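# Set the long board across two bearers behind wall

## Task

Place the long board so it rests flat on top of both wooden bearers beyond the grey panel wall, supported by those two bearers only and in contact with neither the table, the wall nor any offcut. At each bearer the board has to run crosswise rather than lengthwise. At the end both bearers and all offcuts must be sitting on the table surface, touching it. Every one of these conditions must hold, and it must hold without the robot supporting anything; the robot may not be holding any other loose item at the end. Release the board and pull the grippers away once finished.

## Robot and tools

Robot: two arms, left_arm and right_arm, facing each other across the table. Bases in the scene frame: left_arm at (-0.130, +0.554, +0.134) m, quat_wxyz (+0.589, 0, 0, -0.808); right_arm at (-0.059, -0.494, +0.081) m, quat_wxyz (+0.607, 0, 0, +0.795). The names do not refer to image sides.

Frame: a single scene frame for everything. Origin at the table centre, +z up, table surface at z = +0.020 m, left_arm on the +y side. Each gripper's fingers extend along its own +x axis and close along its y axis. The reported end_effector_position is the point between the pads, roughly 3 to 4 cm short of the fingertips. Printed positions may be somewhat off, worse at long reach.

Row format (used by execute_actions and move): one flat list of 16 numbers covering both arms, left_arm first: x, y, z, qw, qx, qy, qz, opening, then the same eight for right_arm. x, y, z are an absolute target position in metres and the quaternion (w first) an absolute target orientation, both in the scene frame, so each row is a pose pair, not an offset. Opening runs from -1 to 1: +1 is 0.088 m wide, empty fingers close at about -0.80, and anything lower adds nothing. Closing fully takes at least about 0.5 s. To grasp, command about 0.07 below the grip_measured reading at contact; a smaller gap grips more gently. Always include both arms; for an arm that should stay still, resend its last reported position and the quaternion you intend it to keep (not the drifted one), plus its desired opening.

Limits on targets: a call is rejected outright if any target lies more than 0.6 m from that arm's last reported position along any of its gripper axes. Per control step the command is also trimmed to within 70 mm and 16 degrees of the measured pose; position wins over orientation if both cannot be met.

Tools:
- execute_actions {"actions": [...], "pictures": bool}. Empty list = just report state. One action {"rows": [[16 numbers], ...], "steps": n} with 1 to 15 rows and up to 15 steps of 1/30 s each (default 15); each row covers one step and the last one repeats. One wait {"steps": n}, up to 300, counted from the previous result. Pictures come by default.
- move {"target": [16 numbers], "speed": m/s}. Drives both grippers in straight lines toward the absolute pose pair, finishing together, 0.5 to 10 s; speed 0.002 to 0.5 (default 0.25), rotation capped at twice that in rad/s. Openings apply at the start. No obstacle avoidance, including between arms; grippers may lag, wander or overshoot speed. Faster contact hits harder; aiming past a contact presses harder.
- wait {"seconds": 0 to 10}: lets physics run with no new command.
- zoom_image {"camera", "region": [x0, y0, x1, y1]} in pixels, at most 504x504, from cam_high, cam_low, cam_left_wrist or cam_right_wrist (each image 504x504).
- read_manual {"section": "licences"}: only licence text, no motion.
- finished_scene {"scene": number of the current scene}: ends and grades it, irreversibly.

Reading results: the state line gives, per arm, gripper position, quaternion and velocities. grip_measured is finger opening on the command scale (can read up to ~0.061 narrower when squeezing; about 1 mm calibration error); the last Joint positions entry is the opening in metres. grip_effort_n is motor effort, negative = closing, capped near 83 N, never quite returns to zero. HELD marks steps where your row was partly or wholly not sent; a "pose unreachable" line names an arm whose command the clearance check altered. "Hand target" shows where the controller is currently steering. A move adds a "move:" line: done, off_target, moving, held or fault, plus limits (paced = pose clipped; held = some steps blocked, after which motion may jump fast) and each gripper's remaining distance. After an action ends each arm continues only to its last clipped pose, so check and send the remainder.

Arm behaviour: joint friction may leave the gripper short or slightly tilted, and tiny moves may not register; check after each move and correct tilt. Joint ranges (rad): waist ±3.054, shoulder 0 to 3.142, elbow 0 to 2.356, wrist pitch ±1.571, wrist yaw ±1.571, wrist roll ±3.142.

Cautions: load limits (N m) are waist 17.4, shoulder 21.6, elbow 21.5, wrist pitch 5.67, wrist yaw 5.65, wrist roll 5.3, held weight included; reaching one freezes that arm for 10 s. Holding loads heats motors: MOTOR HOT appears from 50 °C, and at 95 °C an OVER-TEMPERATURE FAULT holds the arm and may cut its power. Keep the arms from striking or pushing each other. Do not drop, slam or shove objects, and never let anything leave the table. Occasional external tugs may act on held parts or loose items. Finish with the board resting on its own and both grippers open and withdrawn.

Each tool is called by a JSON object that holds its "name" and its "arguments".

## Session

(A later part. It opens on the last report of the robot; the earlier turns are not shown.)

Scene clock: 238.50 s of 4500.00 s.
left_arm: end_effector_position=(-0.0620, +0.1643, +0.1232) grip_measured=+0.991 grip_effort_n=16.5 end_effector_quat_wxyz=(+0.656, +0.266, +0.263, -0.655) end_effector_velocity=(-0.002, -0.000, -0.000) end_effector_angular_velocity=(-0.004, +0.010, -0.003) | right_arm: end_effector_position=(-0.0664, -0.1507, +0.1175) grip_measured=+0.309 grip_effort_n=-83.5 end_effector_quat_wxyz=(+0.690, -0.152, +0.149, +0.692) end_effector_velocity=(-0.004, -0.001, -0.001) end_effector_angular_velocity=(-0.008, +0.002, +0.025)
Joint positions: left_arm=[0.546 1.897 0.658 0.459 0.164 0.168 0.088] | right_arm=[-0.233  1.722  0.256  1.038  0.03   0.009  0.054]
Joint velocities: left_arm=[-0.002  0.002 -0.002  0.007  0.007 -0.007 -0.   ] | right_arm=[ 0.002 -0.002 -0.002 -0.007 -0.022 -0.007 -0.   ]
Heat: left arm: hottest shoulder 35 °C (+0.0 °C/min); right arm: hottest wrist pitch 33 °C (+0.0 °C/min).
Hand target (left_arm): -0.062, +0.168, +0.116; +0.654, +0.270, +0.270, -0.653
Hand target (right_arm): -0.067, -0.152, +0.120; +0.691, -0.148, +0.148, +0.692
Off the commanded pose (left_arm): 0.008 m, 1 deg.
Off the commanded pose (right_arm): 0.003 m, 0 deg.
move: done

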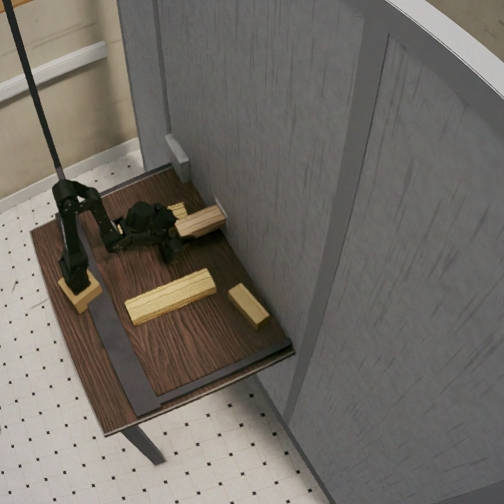

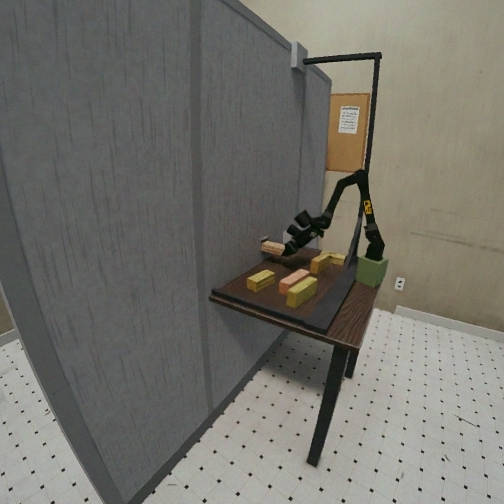

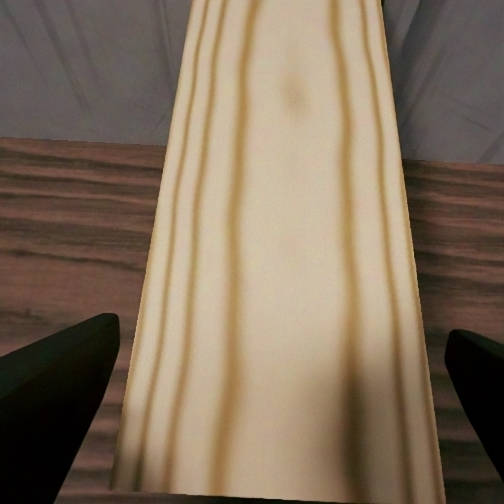

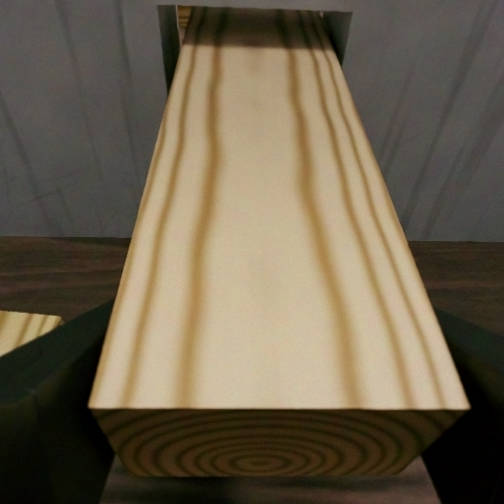

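{"name": "move", "arguments": {"target": [-0.059,0.166,0.119,0.654,0.268,0.268,-0.654,0.15,-0.067,-0.152,0.120,0.691,-0.148,0.148,0.691,0.15], "speed": 0.03}}

{"name": "move", "arguments": {"target": [-0.059,0.166,0.119,0.654,0.268,0.268,-0.654,0.15,-0.067,-0.152,0.120,0.691,-0.148,0.148,0.691,1], "speed": 0.03}}

{"name": "move", "arguments": {"target": [-0.059,0.166,0.119,0.654,0.268,0.268,-0.654,0.15,-0.067,-0.14,0.165,0.627,-0.327,0.327,0.627,1], "speed": 0.15}}

{"name": "move", "arguments": {"target": [-0.060,0.076,0.123,0.654,0.268,0.268,-0.654,0.15,-0.067,-0.082,0.155,0.627,-0.327,0.327,0.627,1], "speed": 0.04}}

Scene clock: 247.60 s of 4500.00 s.
left_arm: end_effector_position=(-0.0604, +0.1646, +0.1232) grip_measured=+0.316 grip_effort_n=-83.5 end_effector_quat_wxyz=(+0.656, +0.265, +0.263, -0.656) end_effector_velocity=(-0.000, -0.000, +0.001) end_effector_angular_velocity=(+0.001, +0.011, +0.002) | right_arm: end_effector_position=(-0.0675, -0.1508, +0.1175) grip_measured=+0.309 grip_effort_n=-83.5 end_effector_quat_wxyz=(+0.689, -0.152, +0.149, +0.693) end_effector_velocity=(+0.004, -0.001, +0.000) end_effector_angular_velocity=(-0.002, -0.010, -0.011)
Joint positions: left_arm=[0.553 1.898 0.658 0.461 0.172 0.171 0.054] | right_arm=[-0.23   1.721  0.255  1.037  0.027  0.01   0.054]
Joint velocities: left_arm=[ 0.002 -0.002  0.002 -0.007  0.007 -0.007 -0.   ] | right_arm=[-0.007 -0.007 -0.002 -0.007  0.007 -0.007 -0.   ]
Heat: left arm: hottest shoulder 34 °C (+0.0 °C/min); right arm: hottest wrist pitch 32 °C (-1.0 °C/min).
Hand target (left_arm): -0.059, +0.166, +0.119; +0.654, +0.268, +0.268, -0.654
Hand target (right_arm): -0.067, -0.152, +0.120; +0.691, -0.148, +0.148, +0.691
Off the commanded pose (left_arm): 0.005 m, 1 deg.
Off the commanded pose (right_arm): 0.003 m, 1 deg.
After step 90, 5.40 s passed at rest.
move: done

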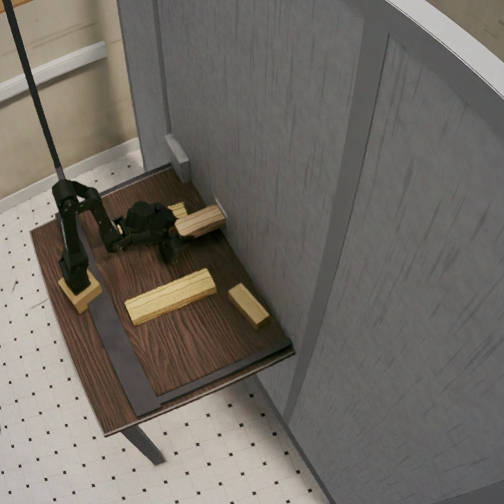

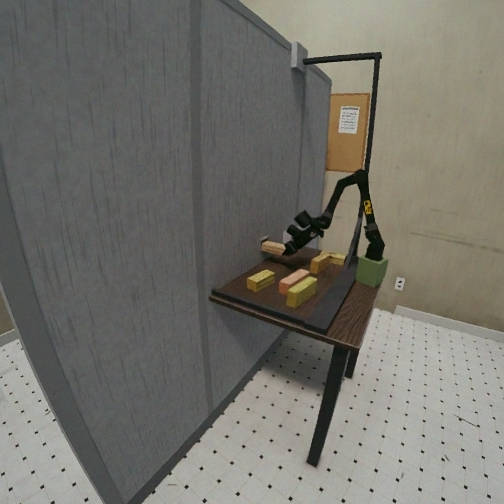

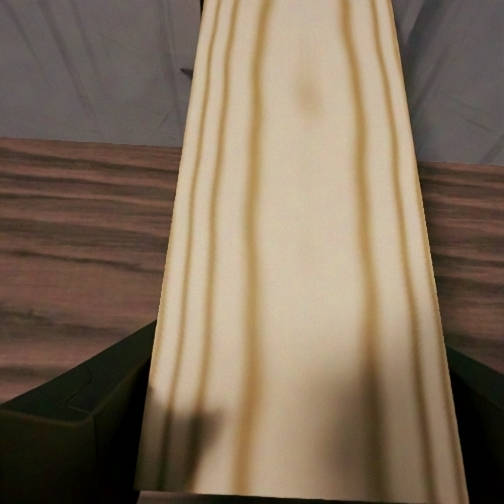

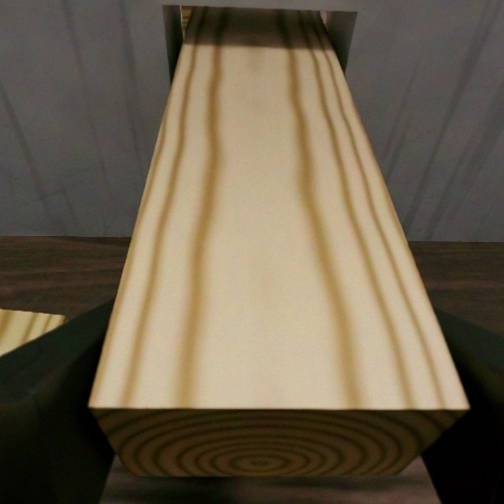

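Scene clock: 248.30 s of 4500.00 s.
left_arm: end_effector_position=(-0.0603, +0.1646, +0.1232) grip_measured=+0.316 grip_effort_n=-83.5 end_effector_quat_wxyz=(+0.656, +0.265, +0.263, -0.656) end_effector_velocity=(-0.002, -0.001, +0.002) end_effector_angular_velocity=(-0.004, -0.001, -0.013) | right_arm: end_effector_position=(-0.0673, -0.1510, +0.1176) grip_measured=+0.984 grip_effort_n=15.1 end_effector_quat_wxyz=(+0.689, -0.152, +0.149, +0.693) end_effector_velocity=(+0.001, +0.000, +0.003) end_effector_angular_velocity=(+0.012, +0.010, -0.004)
Joint positions: left_arm=[0.554 1.898 0.658 0.46  0.172 0.173 0.054] | right_arm=[-0.23   1.721  0.254  1.037  0.029  0.01   0.087]
Joint velocities: left_arm=[-0.002 -0.007  0.002 -0.007  0.007  0.007  0.   ] | right_arm=[-0.007 -0.007 -0.002  0.007 -0.007  0.007  0.   ]
Heat: left arm: hottest shoulder 34 °C (+0.0 °C/min); right arm: hottest wrist pitch 32 °C (-1.0 °C/min).
Hand target (left_arm): -0.059, +0.166, +0.119; +0.654, +0.268, +0.268, -0.654
Hand target (right_arm): -0.067, -0.152, +0.120; +0.691, -0.148, +0.148, +0.691
Off the commanded pose (left_arm): 0.005 m, 1 deg.
Off the commanded pose (right_arm): 0.003 m, 1 deg.
move: done

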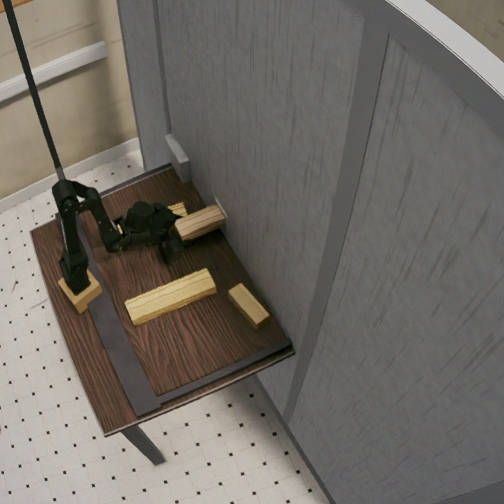

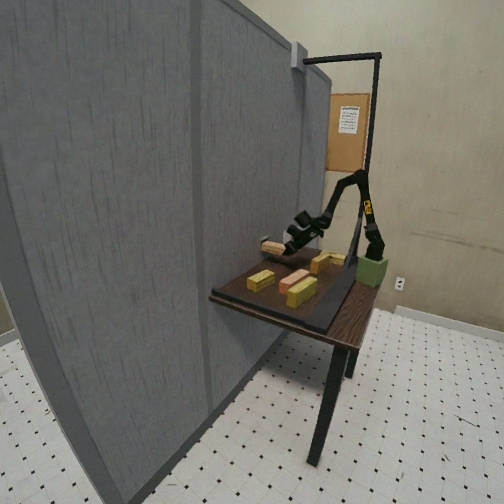

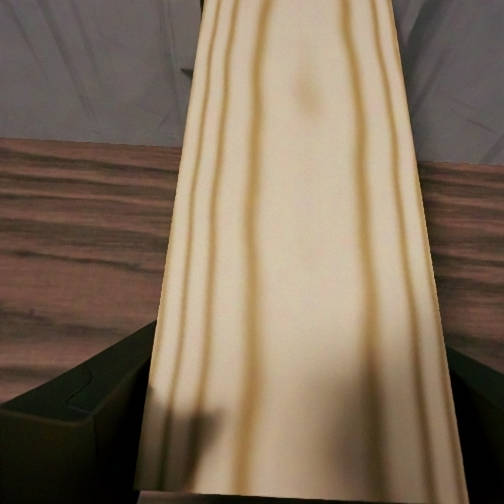

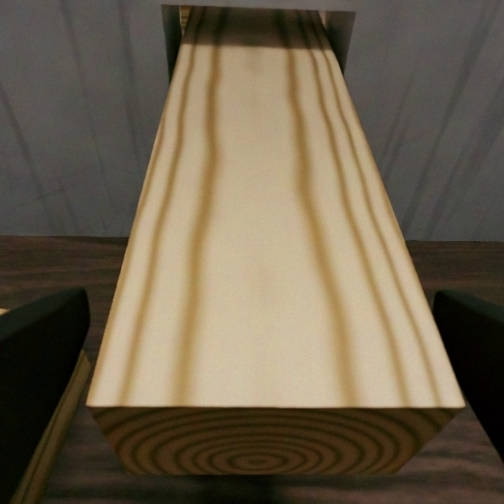

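Scene clock: 250.53 s of 4500.00 s.
left_arm: end_effector_position=(-0.0602, +0.1647, +0.1232) grip_measured=+0.316 grip_effort_n=-83.5 end_effector_quat_wxyz=(+0.656, +0.265, +0.263, -0.656) end_effector_velocity=(-0.000, +0.002, -0.001) end_effector_angular_velocity=(+0.008, -0.009, -0.002) | right_arm: end_effector_position=(-0.0673, -0.1427, +0.1639) grip_measured=+0.985 grip_effort_n=15.1 end_effector_quat_wxyz=(+0.628, -0.330, +0.324, +0.626) end_effector_velocity=(+0.001, +0.001, +0.001) end_effector_angular_velocity=(-0.003, +0.010, -0.009)
Joint positions: left_arm=[0.554 1.898 0.658 0.46  0.172 0.173 0.054] | right_arm=[-0.232  1.484  0.815 -0.293  0.026  0.023  0.087]
Joint velocities: left_arm=[-0.002 -0.002 -0.002 -0.007 -0.007  0.007 -0.   ] | right_arm=[-0.007  0.002  0.007 -0.007 -0.007  0.007 -0.   ]
Heat: left arm: hottest shoulder 34 °C (+0.0 °C/min); right arm: hottest wrist pitch 32 °C (-2.0 °C/min).
Hand target (left_arm): -0.059, +0.166, +0.119; +0.654, +0.268, +0.268, -0.654
Hand target (right_arm): -0.067, -0.140, +0.165; +0.628, -0.326, +0.328, +0.625
Off the commanded pose (left_arm): 0.005 m, 1 deg.
Off the commanded pose (right_arm): 0.003 m, 0 deg.
move: done

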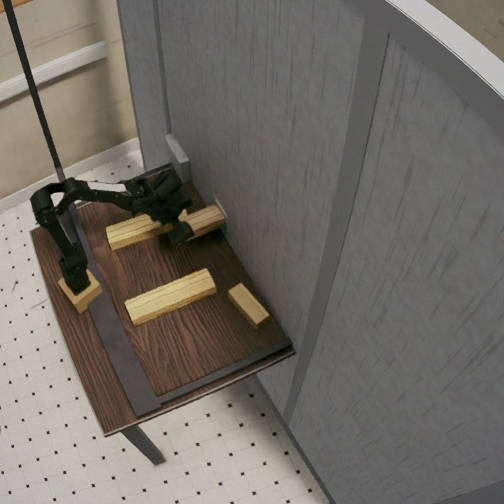

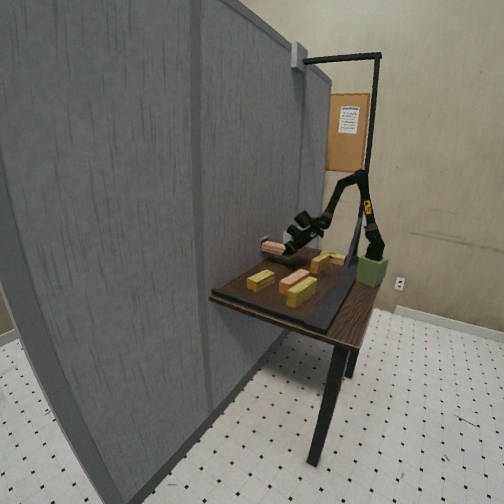

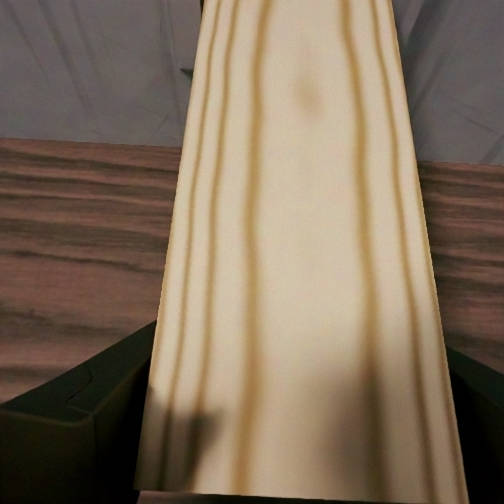

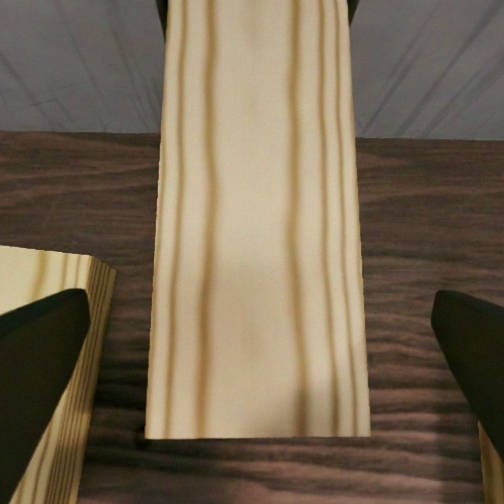

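Scene clock: 253.03 s of 4500.00 s.
left_arm: end_effector_position=(-0.0580, +0.0781, +0.1286) grip_measured=+0.316 grip_effort_n=-83.5 end_effector_quat_wxyz=(+0.656, +0.267, +0.264, -0.654) end_effector_velocity=(-0.000, -0.000, -0.004) end_effector_angular_velocity=(+0.013, +0.003, +0.008) | right_arm: end_effector_position=(-0.0680, -0.0853, +0.1559) grip_measured=+0.985 grip_effort_n=15.1 end_effector_quat_wxyz=(+0.628, -0.328, +0.326, +0.626) end_effector_velocity=(-0.000, +0.005, +0.003) end_effector_angular_velocity=(+0.022, -0.006, +0.020)
Joint positions: left_arm=[0.503 2.103 1.045 0.279 0.132 0.136 0.054] | right_arm=[-0.237  1.713  1.017 -0.266  0.02   0.023  0.087]
Joint velocities: left_arm=[-0.002  0.012  0.007 -0.007 -0.007 -0.007 -0.   ] | right_arm=[-0.002  0.002  0.002  0.022 -0.007 -0.022  0.   ]
Heat: left arm: hottest shoulder 33 °C (-1.0 °C/min); right arm: hottest wrist pitch 32 °C (-2.0 °C/min).
Hand target (left_arm): -0.060, +0.076, +0.123; +0.654, +0.268, +0.268, -0.654
Hand target (right_arm): -0.067, -0.082, +0.155; +0.627, -0.327, +0.327, +0.627
Off the commanded pose (left_arm): 0.006 m, 1 deg.
Off the commanded pose (right_arm): 0.004 m, 0 deg.
move: done

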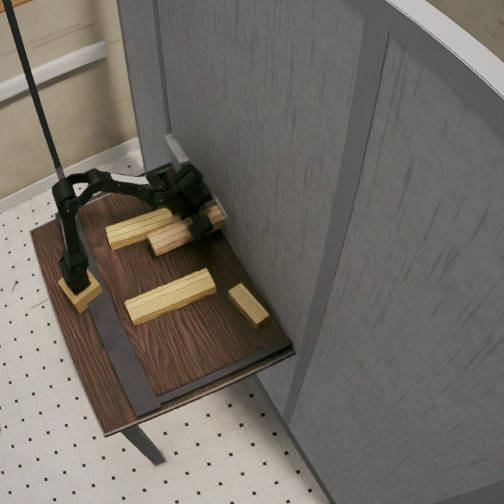

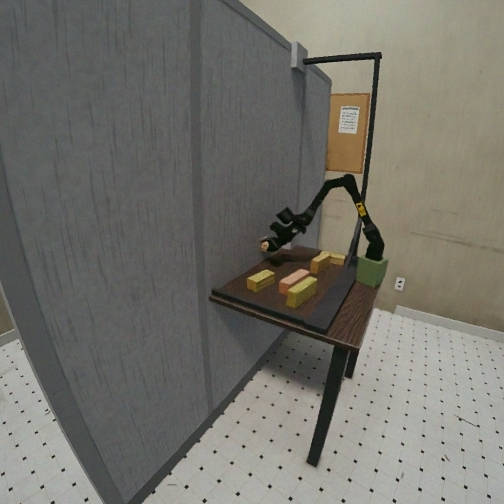

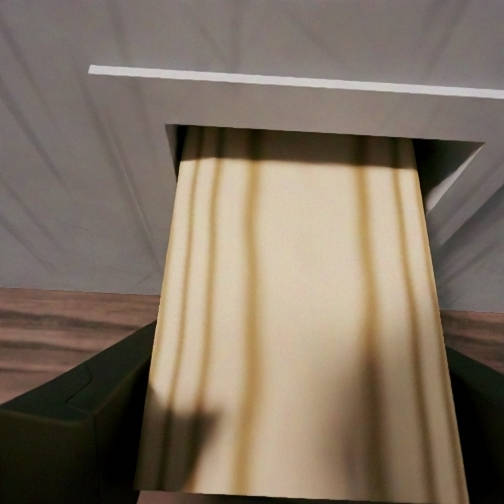

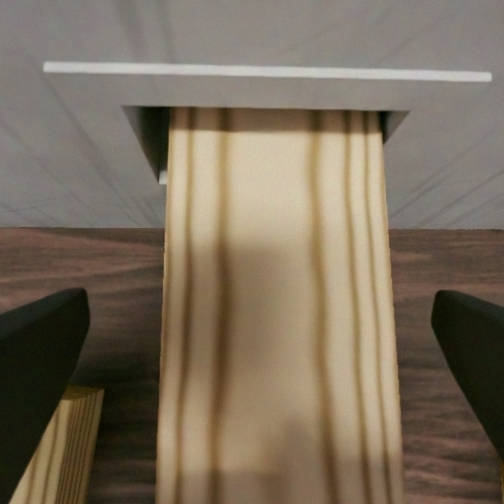

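{"name": "move", "arguments": {"target": [-0.062,0.078,0.118,0.654,0.268,0.268,-0.654,0.15,-0.0645,-0.078,0.115,0.627,-0.327,0.327,0.627,1], "speed": 0.04}}

Scene clock: 260.07 s of 4500.00 s.
left_arm: end_effector_position=(-0.0583, +0.0758, +0.1277) grip_measured=+0.316 grip_effort_n=-83.5 end_effector_quat_wxyz=(+0.659, +0.264, +0.260, -0.654) end_effector_velocity=(-0.003, +0.002, -0.003) end_effector_angular_velocity=(+0.011, +0.013, -0.003) | right_arm: end_effector_position=(-0.0652, -0.0756, +0.1218) grip_measured=+0.985 grip_effort_n=14.7 end_effector_quat_wxyz=(+0.631, -0.321, +0.323, +0.628) end_effector_velocity=(-0.000, -0.002, +0.001) end_effector_angular_velocity=(-0.003, +0.002, +0.008)
Joint positions: left_arm=[0.5   2.112 1.046 0.298 0.127 0.133 0.054] | right_arm=[-0.247  1.81   0.97  -0.106  0.015  0.02   0.087]
Joint velocities: left_arm=[-0.002  0.002 -0.002 -0.007  0.007 -0.007 -0.   ] | right_arm=[-0.002 -0.007 -0.002 -0.007 -0.007 -0.007 -0.   ]
Heat: left arm: hottest shoulder 33 °C (-1.0 °C/min); right arm: hottest wrist pitch 32 °C (-2.0 °C/min).
Hand target (left_arm): -0.062, +0.078, +0.118; +0.654, +0.268, +0.268, -0.654
Hand target (right_arm): -0.065, -0.078, +0.115; +0.627, -0.327, +0.327, +0.627
Off the commanded pose (left_arm): 0.011 m, 1 deg.
Off the commanded pose (right_arm): 0.007 m, 1 deg.
After step 90, 2.70 s passed at rest.
move: off_target (left_arm)

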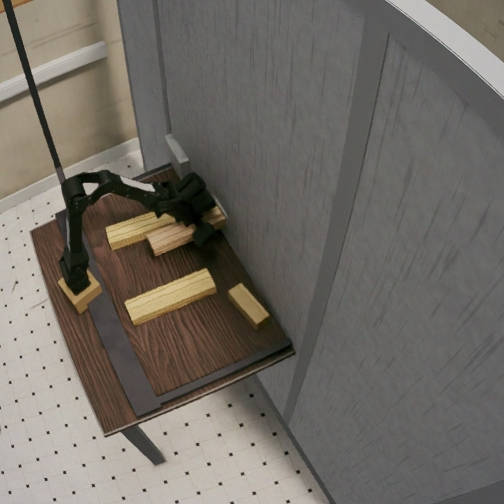

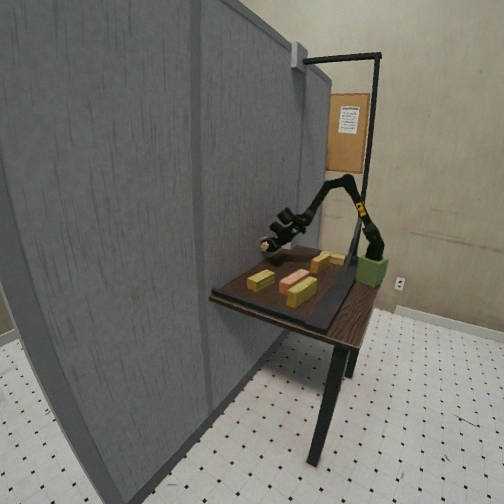

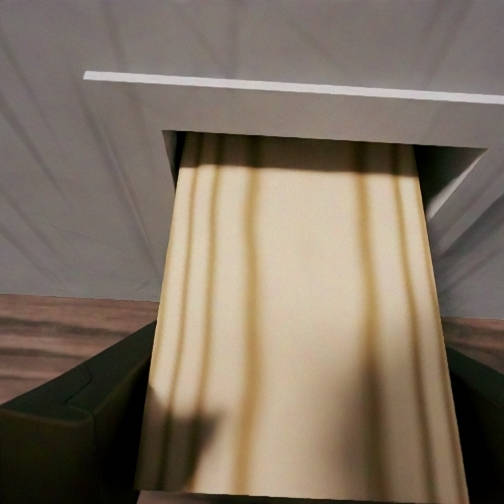

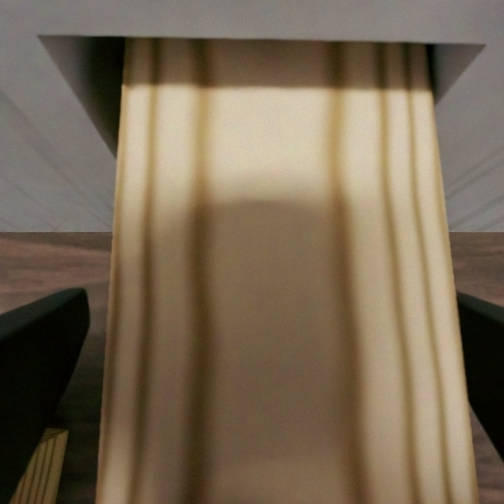

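{"name": "move", "arguments": {"target": [-0.062,0.078,0.118,0.654,0.268,0.268,-0.654,0.15,-0.0635,-0.078,0.116,0.627,-0.327,0.327,0.627,0.15], "speed": 0.04}}

{"name": "move", "arguments": {"target": [-0.059,0.078,0.125,0.654,0.268,0.268,-0.654,1,-0.0645,-0.077,0.122,0.63,-0.322,0.322,0.63,0.15], "speed": 0.04}}

{"name": "move", "arguments": {"target": [-0.07,0.20,0.20,0.654,0.268,0.268,-0.654,1,-0.068,-0.218,0.136,0.634,-0.314,0.314,0.634,0.15], "speed": 0.05}}

Scene clock: 268.27 s of 4500.00 s.
left_arm: end_effector_position=(-0.0585, +0.0757, +0.1277) grip_measured=+0.316 grip_effort_n=-83.5 end_effector_quat_wxyz=(+0.659, +0.264, +0.260, -0.655) end_effector_velocity=(-0.002, +0.001, +0.002) end_effector_angular_velocity=(+0.001, +0.011, -0.003) | right_arm: end_effector_position=(-0.0646, -0.0757, +0.1216) grip_measured=+0.308 grip_effort_n=-83.5 end_effector_quat_wxyz=(+0.631, -0.322, +0.323, +0.628) end_effector_velocity=(-0.000, -0.005, -0.003) end_effector_angular_velocity=(-0.022, -0.007, +0.020)
Joint positions: left_arm=[0.499 2.112 1.046 0.298 0.127 0.133 0.054] | right_arm=[-0.249  1.81   0.97  -0.107  0.014  0.017  0.054]
Joint velocities: left_arm=[-0.002 -0.007 -0.002 -0.007  0.007 -0.007 -0.   ] | right_arm=[-0.002 -0.002 -0.002 -0.022 -0.007 -0.022 -0.   ]
Heat: left arm: hottest shoulder 33 °C (-1.0 °C/min); right arm: hottest wrist pitch 31 °C (-3.0 °C/min).
Hand target (left_arm): -0.062, +0.078, +0.118; +0.654, +0.268, +0.268, -0.654
Hand target (right_arm): -0.063, -0.078, +0.116; +0.627, -0.327, +0.327, +0.627
Off the commanded pose (left_arm): 0.011 m, 1 deg.
Off the commanded pose (right_arm): 0.006 m, 1 deg.
After step 90, 4.50 s passed at rest.
move: off_target (left_arm)

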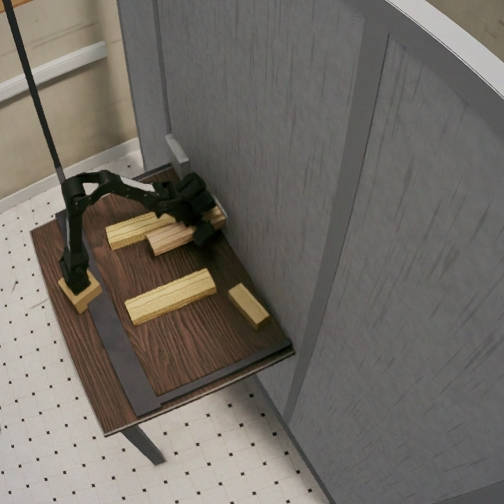

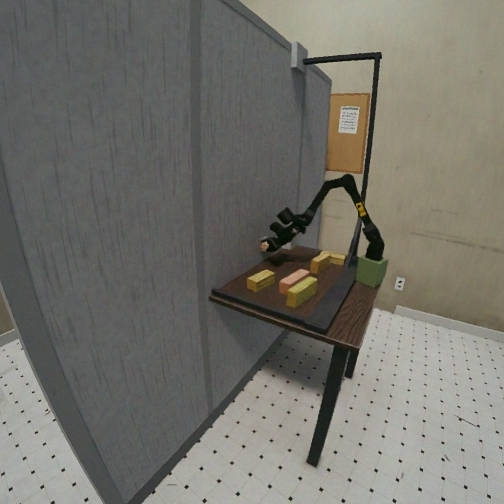

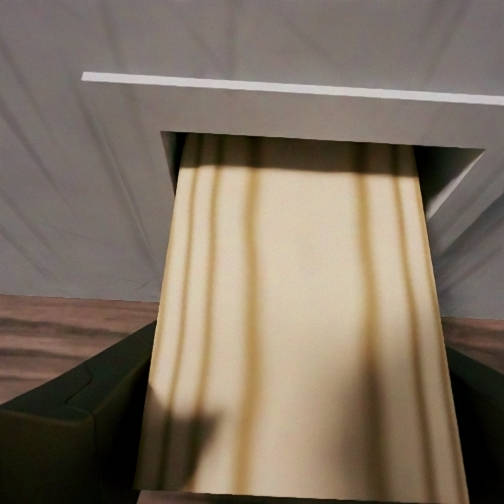

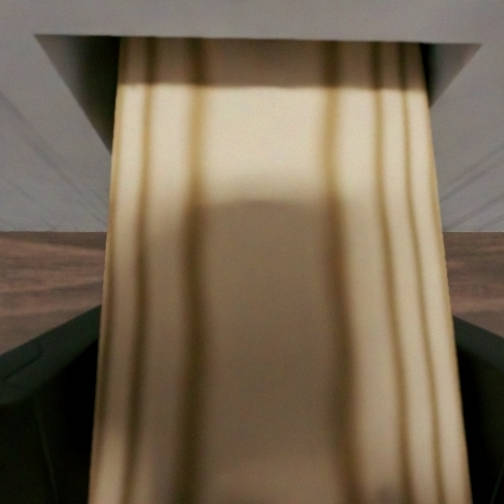

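Scene clock: 268.97 s of 4500.00 s.
left_arm: end_effector_position=(-0.0597, +0.0786, +0.1247) grip_measured=+0.990 grip_effort_n=16.0 end_effector_quat_wxyz=(+0.655, +0.269, +0.268, -0.654) end_effector_velocity=(-0.003, +0.003, -0.003) end_effector_angular_velocity=(+0.023, +0.004, +0.003) | right_arm: end_effector_position=(-0.0646, -0.0756, +0.1217) grip_measured=+0.308 grip_effort_n=-83.5 end_effector_quat_wxyz=(+0.631, -0.322, +0.323, +0.628) end_effector_velocity=(+0.002, -0.003, -0.002) end_effector_angular_velocity=(-0.012, -0.002, -0.013)
Joint positions: left_arm=[0.499 2.112 1.046 0.279 0.132 0.133 0.087] | right_arm=[-0.249  1.81   0.97  -0.106  0.014  0.017  0.054]
Joint velocities: left_arm=[-0.007 -0.002 -0.002 -0.022 -0.007 -0.007  0.   ] | right_arm=[-0.002 -0.002 -0.007 -0.007  0.007  0.007  0.   ]
Heat: left arm: hottest shoulder 33 °C (-1.0 °C/min); right arm: hottest wrist pitch 31 °C (-3.0 °C/min).
Hand target (left_arm): -0.059, +0.078, +0.125; +0.654, +0.268, +0.268, -0.654
Hand target (right_arm): -0.064, -0.077, +0.122; +0.630, -0.322, +0.322, +0.630
Off the commanded pose (left_arm): 0.001 m, 0 deg.
Off the commanded pose (right_arm): 0.001 m, 0 deg.
move: done

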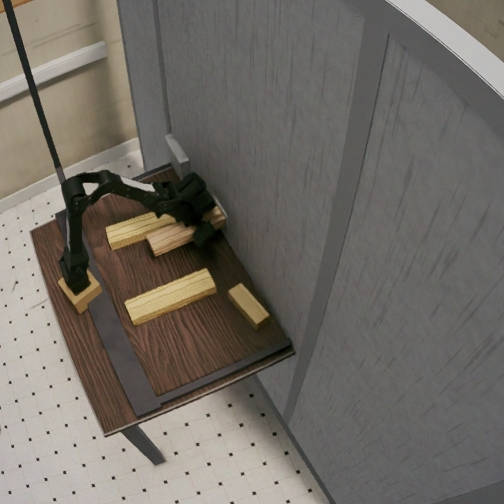

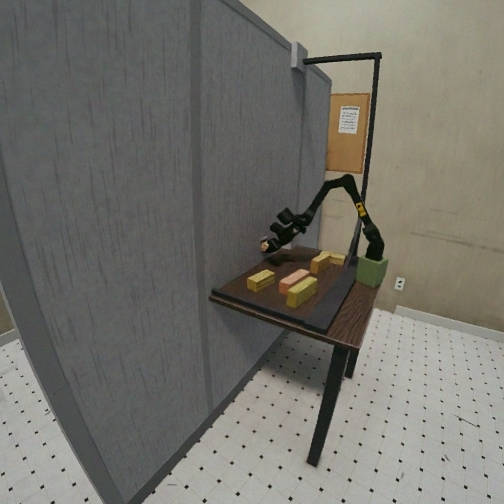

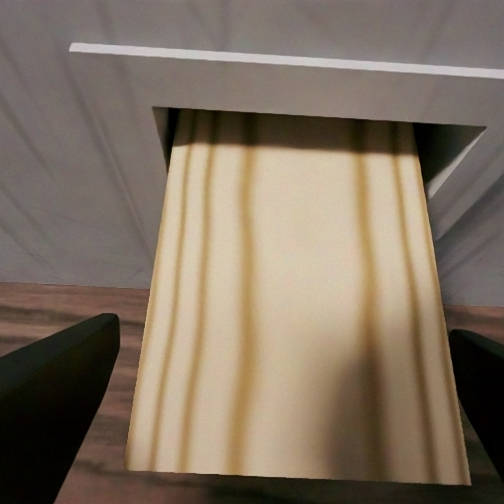

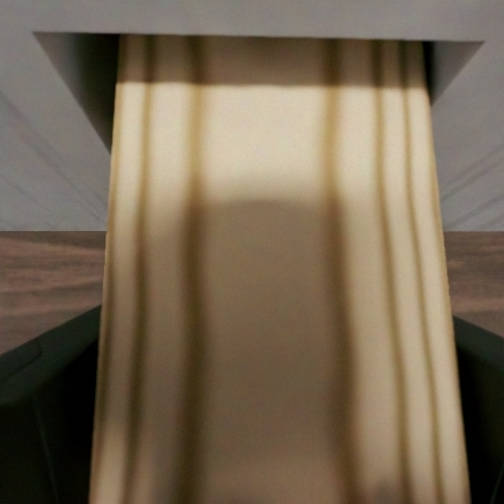

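Scene clock: 272.17 s of 4500.00 s.
left_arm: end_effector_position=(-0.0704, +0.1975, +0.1984) grip_measured=+0.991 grip_effort_n=16.5 end_effector_quat_wxyz=(+0.654, +0.268, +0.269, -0.654) end_effector_velocity=(+0.001, +0.007, -0.006) end_effector_angular_velocity=(+0.030, -0.004, +0.018) | right_arm: end_effector_position=(-0.0666, -0.2193, +0.1306) grip_measured=+0.308 grip_effort_n=-83.5 end_effector_quat_wxyz=(+0.629, -0.321, +0.319, +0.632) end_effector_velocity=(+0.001, -0.004, +0.001) end_effector_angular_velocity=(-0.007, -0.011, +0.004)
Joint positions: left_arm=[0.545 1.514 0.645 0.076 0.165 0.164 0.088] | right_arm=[-0.229  1.211  0.452 -0.182  0.018  0.025  0.054]
Joint velocities: left_arm=[-0.002 -0.007 -0.012 -0.022 -0.022 -0.007 -0.   ] | right_arm=[ 0.002 -0.017 -0.002 -0.022  0.007 -0.007 -0.   ]
Heat: left arm: hottest shoulder 34 °C (+0.0 °C/min); right arm: hottest wrist pitch 31 °C (-3.0 °C/min).
Hand target (left_arm): -0.070, +0.200, +0.199; +0.654, +0.268, +0.268, -0.654
Hand target (right_arm): -0.067, -0.218, +0.135; +0.633, -0.314, +0.314, +0.634
Off the commanded pose (left_arm): 0.003 m, 0 deg.
Off the commanded pose (right_arm): 0.006 m, 1 deg.
move: done

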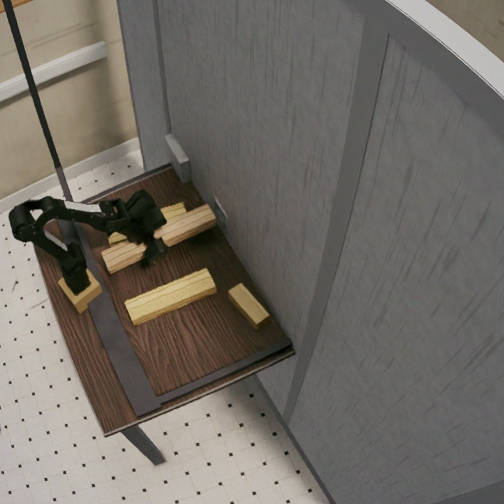

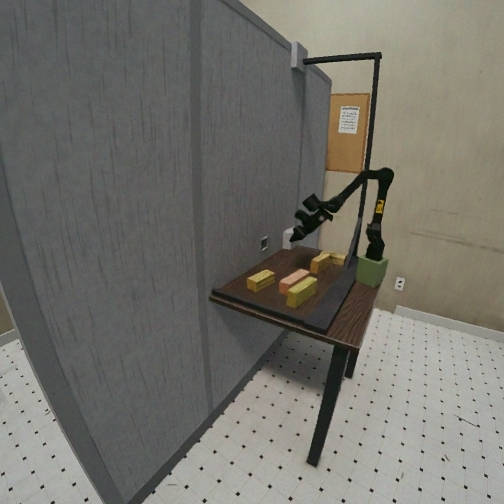

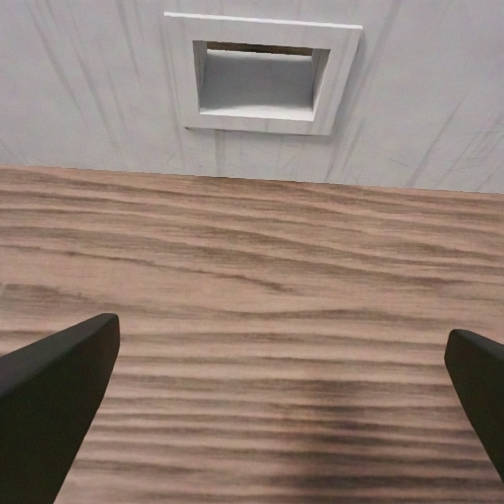

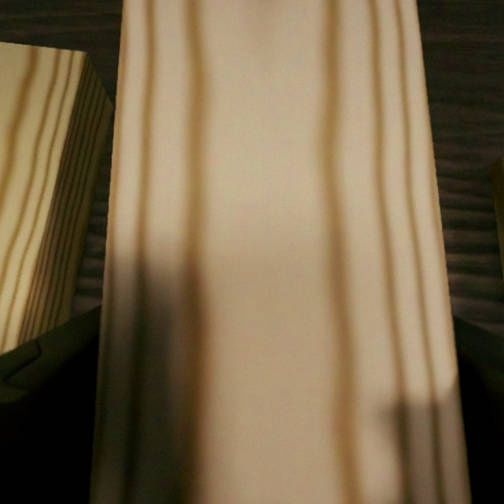

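{"name": "move", "arguments": {"target": [-0.07,0.20,0.20,0.654,0.268,0.268,-0.654,1,-0.06,-0.222,0.138,0.891,0,0.454,0,0.15], "speed": 0.17}}

{"name": "zoom_image", "arguments": {"camera": "cam_high", "region": [40,150,280,390]}}

Scene clock: 279.90 s of 4500.00 s.
left_arm: end_effector_position=(-0.0704, +0.1984, +0.1981) grip_measured=+0.991 grip_effort_n=16.0 end_effector_quat_wxyz=(+0.654, +0.269, +0.271, -0.653) end_effector_velocity=(-0.000, +0.002, -0.001) end_effector_angular_velocity=(+0.008, -0.009, -0.002) | right_arm: end_effector_position=(-0.0602, -0.2256, +0.1353) grip_measured=+0.308 grip_effort_n=-83.5 end_effector_quat_wxyz=(-0.891, +0.004, -0.454, -0.001) end_effector_velocity=(+0.001, -0.004, -0.001) end_effector_angular_velocity=(-0.032, -0.002, +0.002)
Joint positions: left_arm=[0.546 1.512 0.644 0.072 0.165 0.164 0.088] | right_arm=[ 0.055  1.786  1.052 -1.065  0.59   1.955  0.054]
Joint velocities: left_arm=[-0.002 -0.002 -0.002 -0.007 -0.007  0.007 -0.   ] | right_arm=[-0.002  0.007  0.002 -0.022 -0.007 -0.007 -0.   ]
Heat: left arm: hottest shoulder 33 °C (-1.0 °C/min); right arm: hottest wrist pitch 31 °C (-2.0 °C/min).
Hand target (left_arm): -0.070, +0.200, +0.200; +0.654, +0.268, +0.268, -0.654
Hand target (right_arm): -0.060, -0.222, +0.137; +0.891, +0.002, +0.454, -0.002
Off the commanded pose (left_arm): 0.003 m, 0 deg.
Off the commanded pose (right_arm): 0.004 m, 0 deg.
move: done

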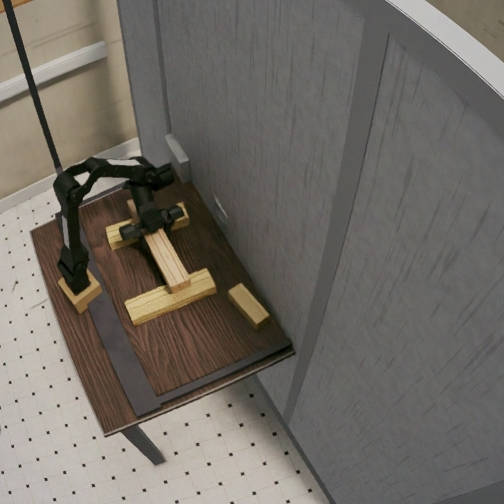

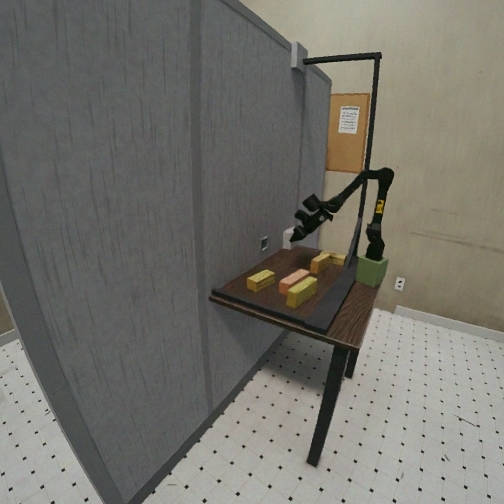

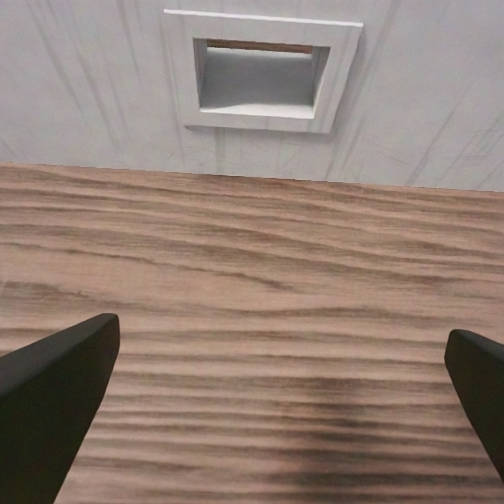

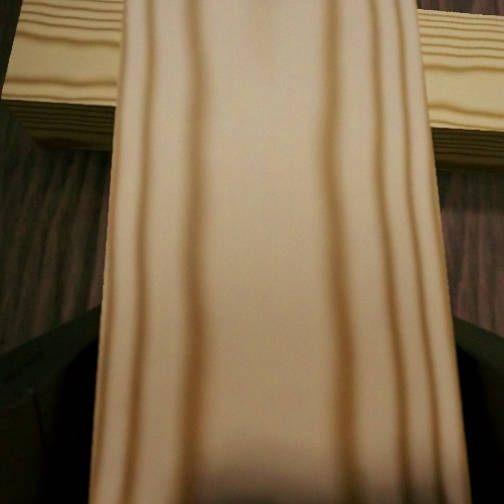

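Region (40, 150, 280, 390) of cam_high's 504x504 image, scaled by 2.100, with more detail than that image has.

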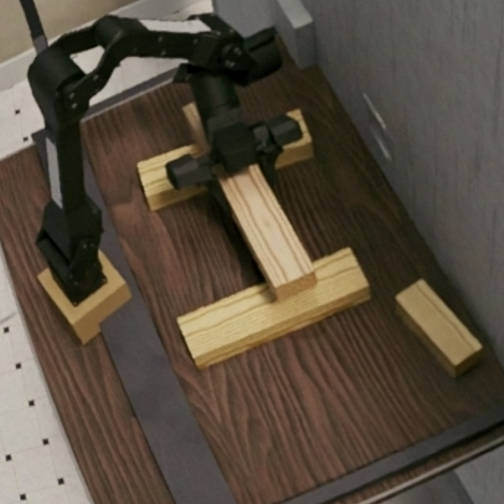

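{"name": "move", "arguments": {"target": [-0.07,0.20,0.20,0.654,0.268,0.268,-0.654,1,-0.056,-0.226,0.103,0.891,0,0.454,0,0.15], "speed": 0.025}}

{"name": "zoom_image", "arguments": {"camera": "cam_high", "region": [80,170,250,340]}}

Scene clock: 285.57 s of 4500.00 s.
left_arm: end_effector_position=(-0.0705, +0.1984, +0.1981) grip_measured=+0.991 grip_effort_n=16.5 end_effector_quat_wxyz=(+0.654, +0.269, +0.270, -0.654) end_effector_velocity=(-0.000, +0.001, -0.001) end_effector_angular_velocity=(-0.001, -0.000, +0.008) | right_arm: end_effector_position=(-0.0580, -0.2249, +0.1046) grip_measured=+0.308 grip_effort_n=-83.5 end_effector_quat_wxyz=(-0.889, -0.005, -0.458, -0.001) end_effector_velocity=(+0.000, -0.003, -0.001) end_effector_angular_velocity=(-0.018, +0.018, -0.006)
Joint positions: left_arm=[0.546 1.512 0.644 0.072 0.166 0.164 0.088] | right_arm=[ 0.045  1.839  0.981 -0.922  0.589  1.952  0.054]
Joint velocities: left_arm=[-0.002 -0.002 -0.007  0.007 -0.007 -0.007 -0.   ] | right_arm=[-0.007 -0.002 -0.002 -0.007 -0.022 -0.007 -0.   ]
Heat: left arm: hottest shoulder 33 °C (-1.0 °C/min); right arm: hottest wrist pitch 30 °C (-3.0 °C/min).
Hand target (left_arm): -0.070, +0.200, +0.200; +0.654, +0.268, +0.268, -0.654
Hand target (right_arm): -0.056, -0.226, +0.103; +0.891, -0.000, +0.454, -0.000
Off the commanded pose (left_arm): 0.003 m, 0 deg.
Off the commanded pose (right_arm): 0.003 m, 1 deg.
After step 90, 1.10 s passed at rest.
move: done

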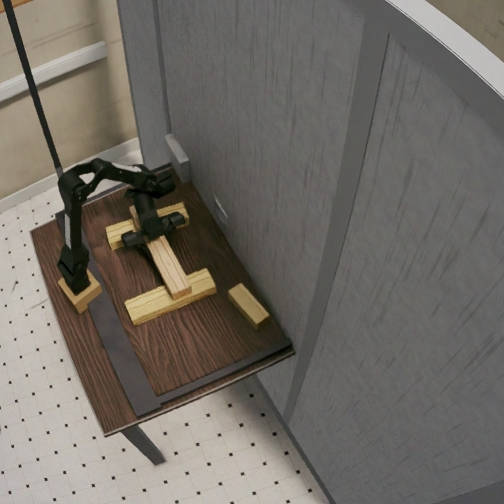

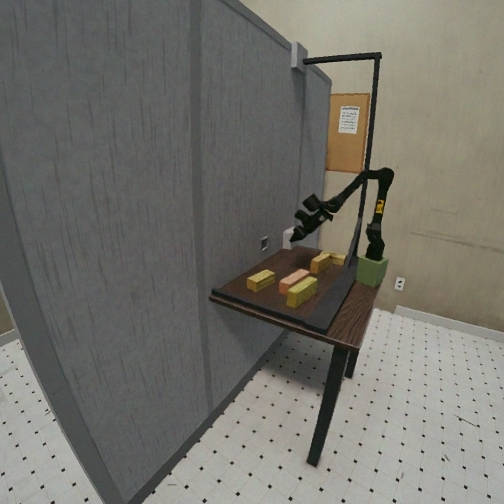

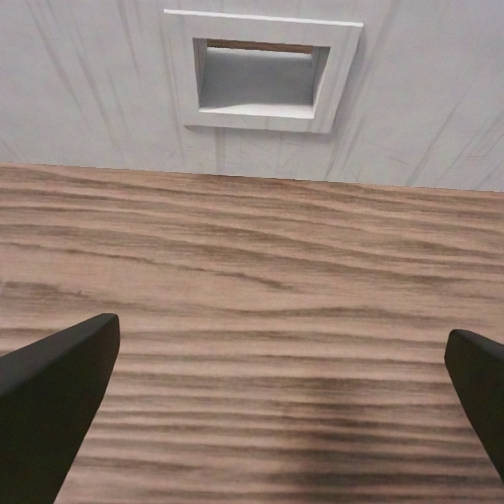

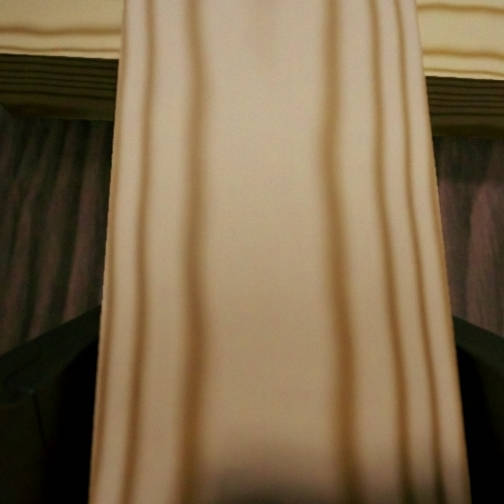

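Region (80, 170, 250, 340) of cam_high's 504x504 image, scaled by 2.965, with more detail than that image has.

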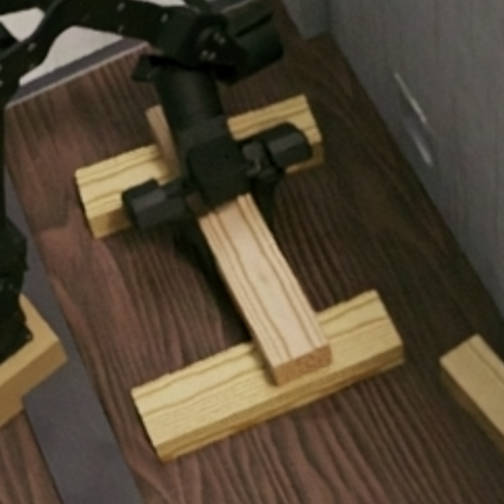

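{"name": "move", "arguments": {"target": [-0.07,0.20,0.20,0.654,0.268,0.268,-0.654,1,-0.051,-0.226,0.089,0.891,0,0.454,0,0.15], "speed": 0.012}}

{"name": "zoom_image", "arguments": {"camera": "cam_high", "region": [80,170,250,340]}}

Scene clock: 291.40 s of 4500.00 s.
left_arm: end_effector_position=(-0.0705, +0.1984, +0.1981) grip_measured=+0.991 grip_effort_n=16.5 end_effector_quat_wxyz=(+0.654, +0.269, +0.270, -0.654) end_effector_velocity=(+0.000, +0.000, +0.000) end_effector_angular_velocity=(+0.004, +0.011, +0.018) | right_arm: end_effector_position=(-0.0542, -0.2240, +0.0912) grip_measured=+0.308 grip_effort_n=-83.5 end_effector_quat_wxyz=(-0.888, -0.007, -0.460, -0.002) end_effector_velocity=(+0.003, -0.002, +0.001) end_effector_angular_velocity=(-0.018, -0.009, +0.012)
Joint positions: left_arm=[0.546 1.512 0.644 0.072 0.166 0.164 0.088] | right_arm=[ 0.03   1.863  0.951 -0.851  0.588  1.932  0.054]
Joint velocities: left_arm=[-0.002 -0.002  0.002 -0.007 -0.007 -0.022  0.   ] | right_arm=[-0.007 -0.002 -0.002 -0.007  0.007 -0.022 -0.   ]
Heat: left arm: hottest shoulder 33 °C (-1.0 °C/min); right arm: hottest shoulder 29 °C (-4.1 °C/min).
Hand target (left_arm): -0.070, +0.200, +0.200; +0.654, +0.268, +0.268, -0.654
Hand target (right_arm): -0.051, -0.226, +0.089; +0.891, +0.000, +0.454, +0.000
Off the commanded pose (left_arm): 0.003 m, 0 deg.
Off the commanded pose (right_arm): 0.004 m, 1 deg.
After step 90, 1.20 s passed at rest.
move: done

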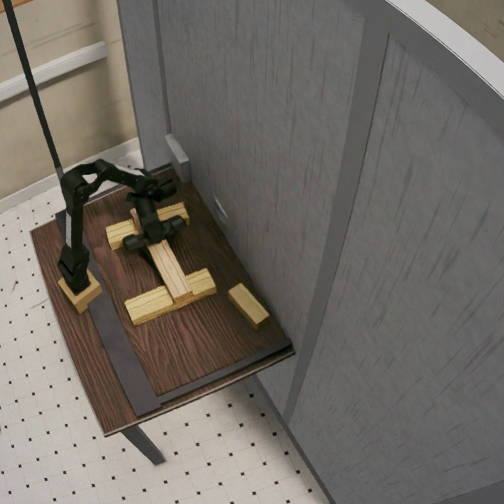

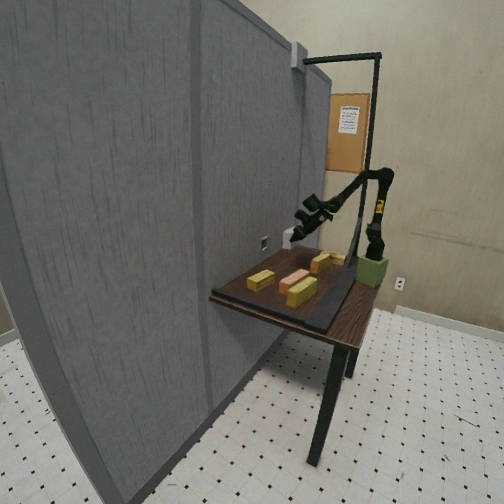

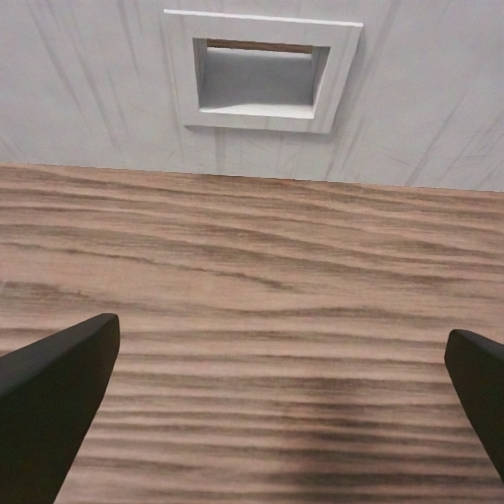

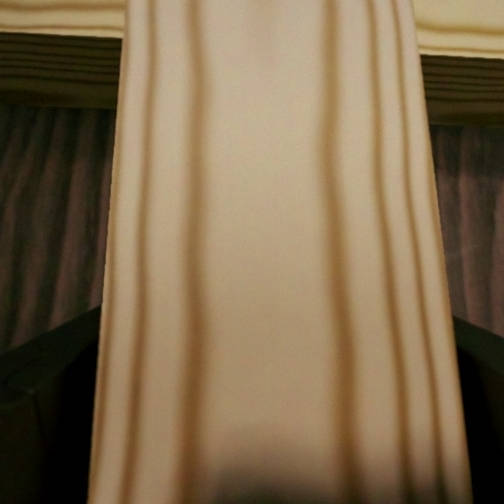

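Region (80, 170, 250, 340) of cam_high's 504x504 image, scaled by 2.965, with more detail than that image has.

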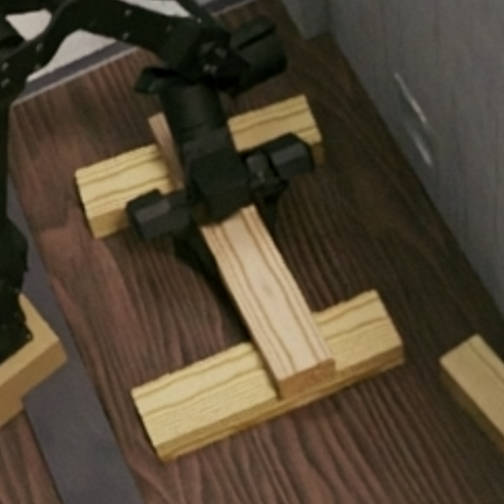

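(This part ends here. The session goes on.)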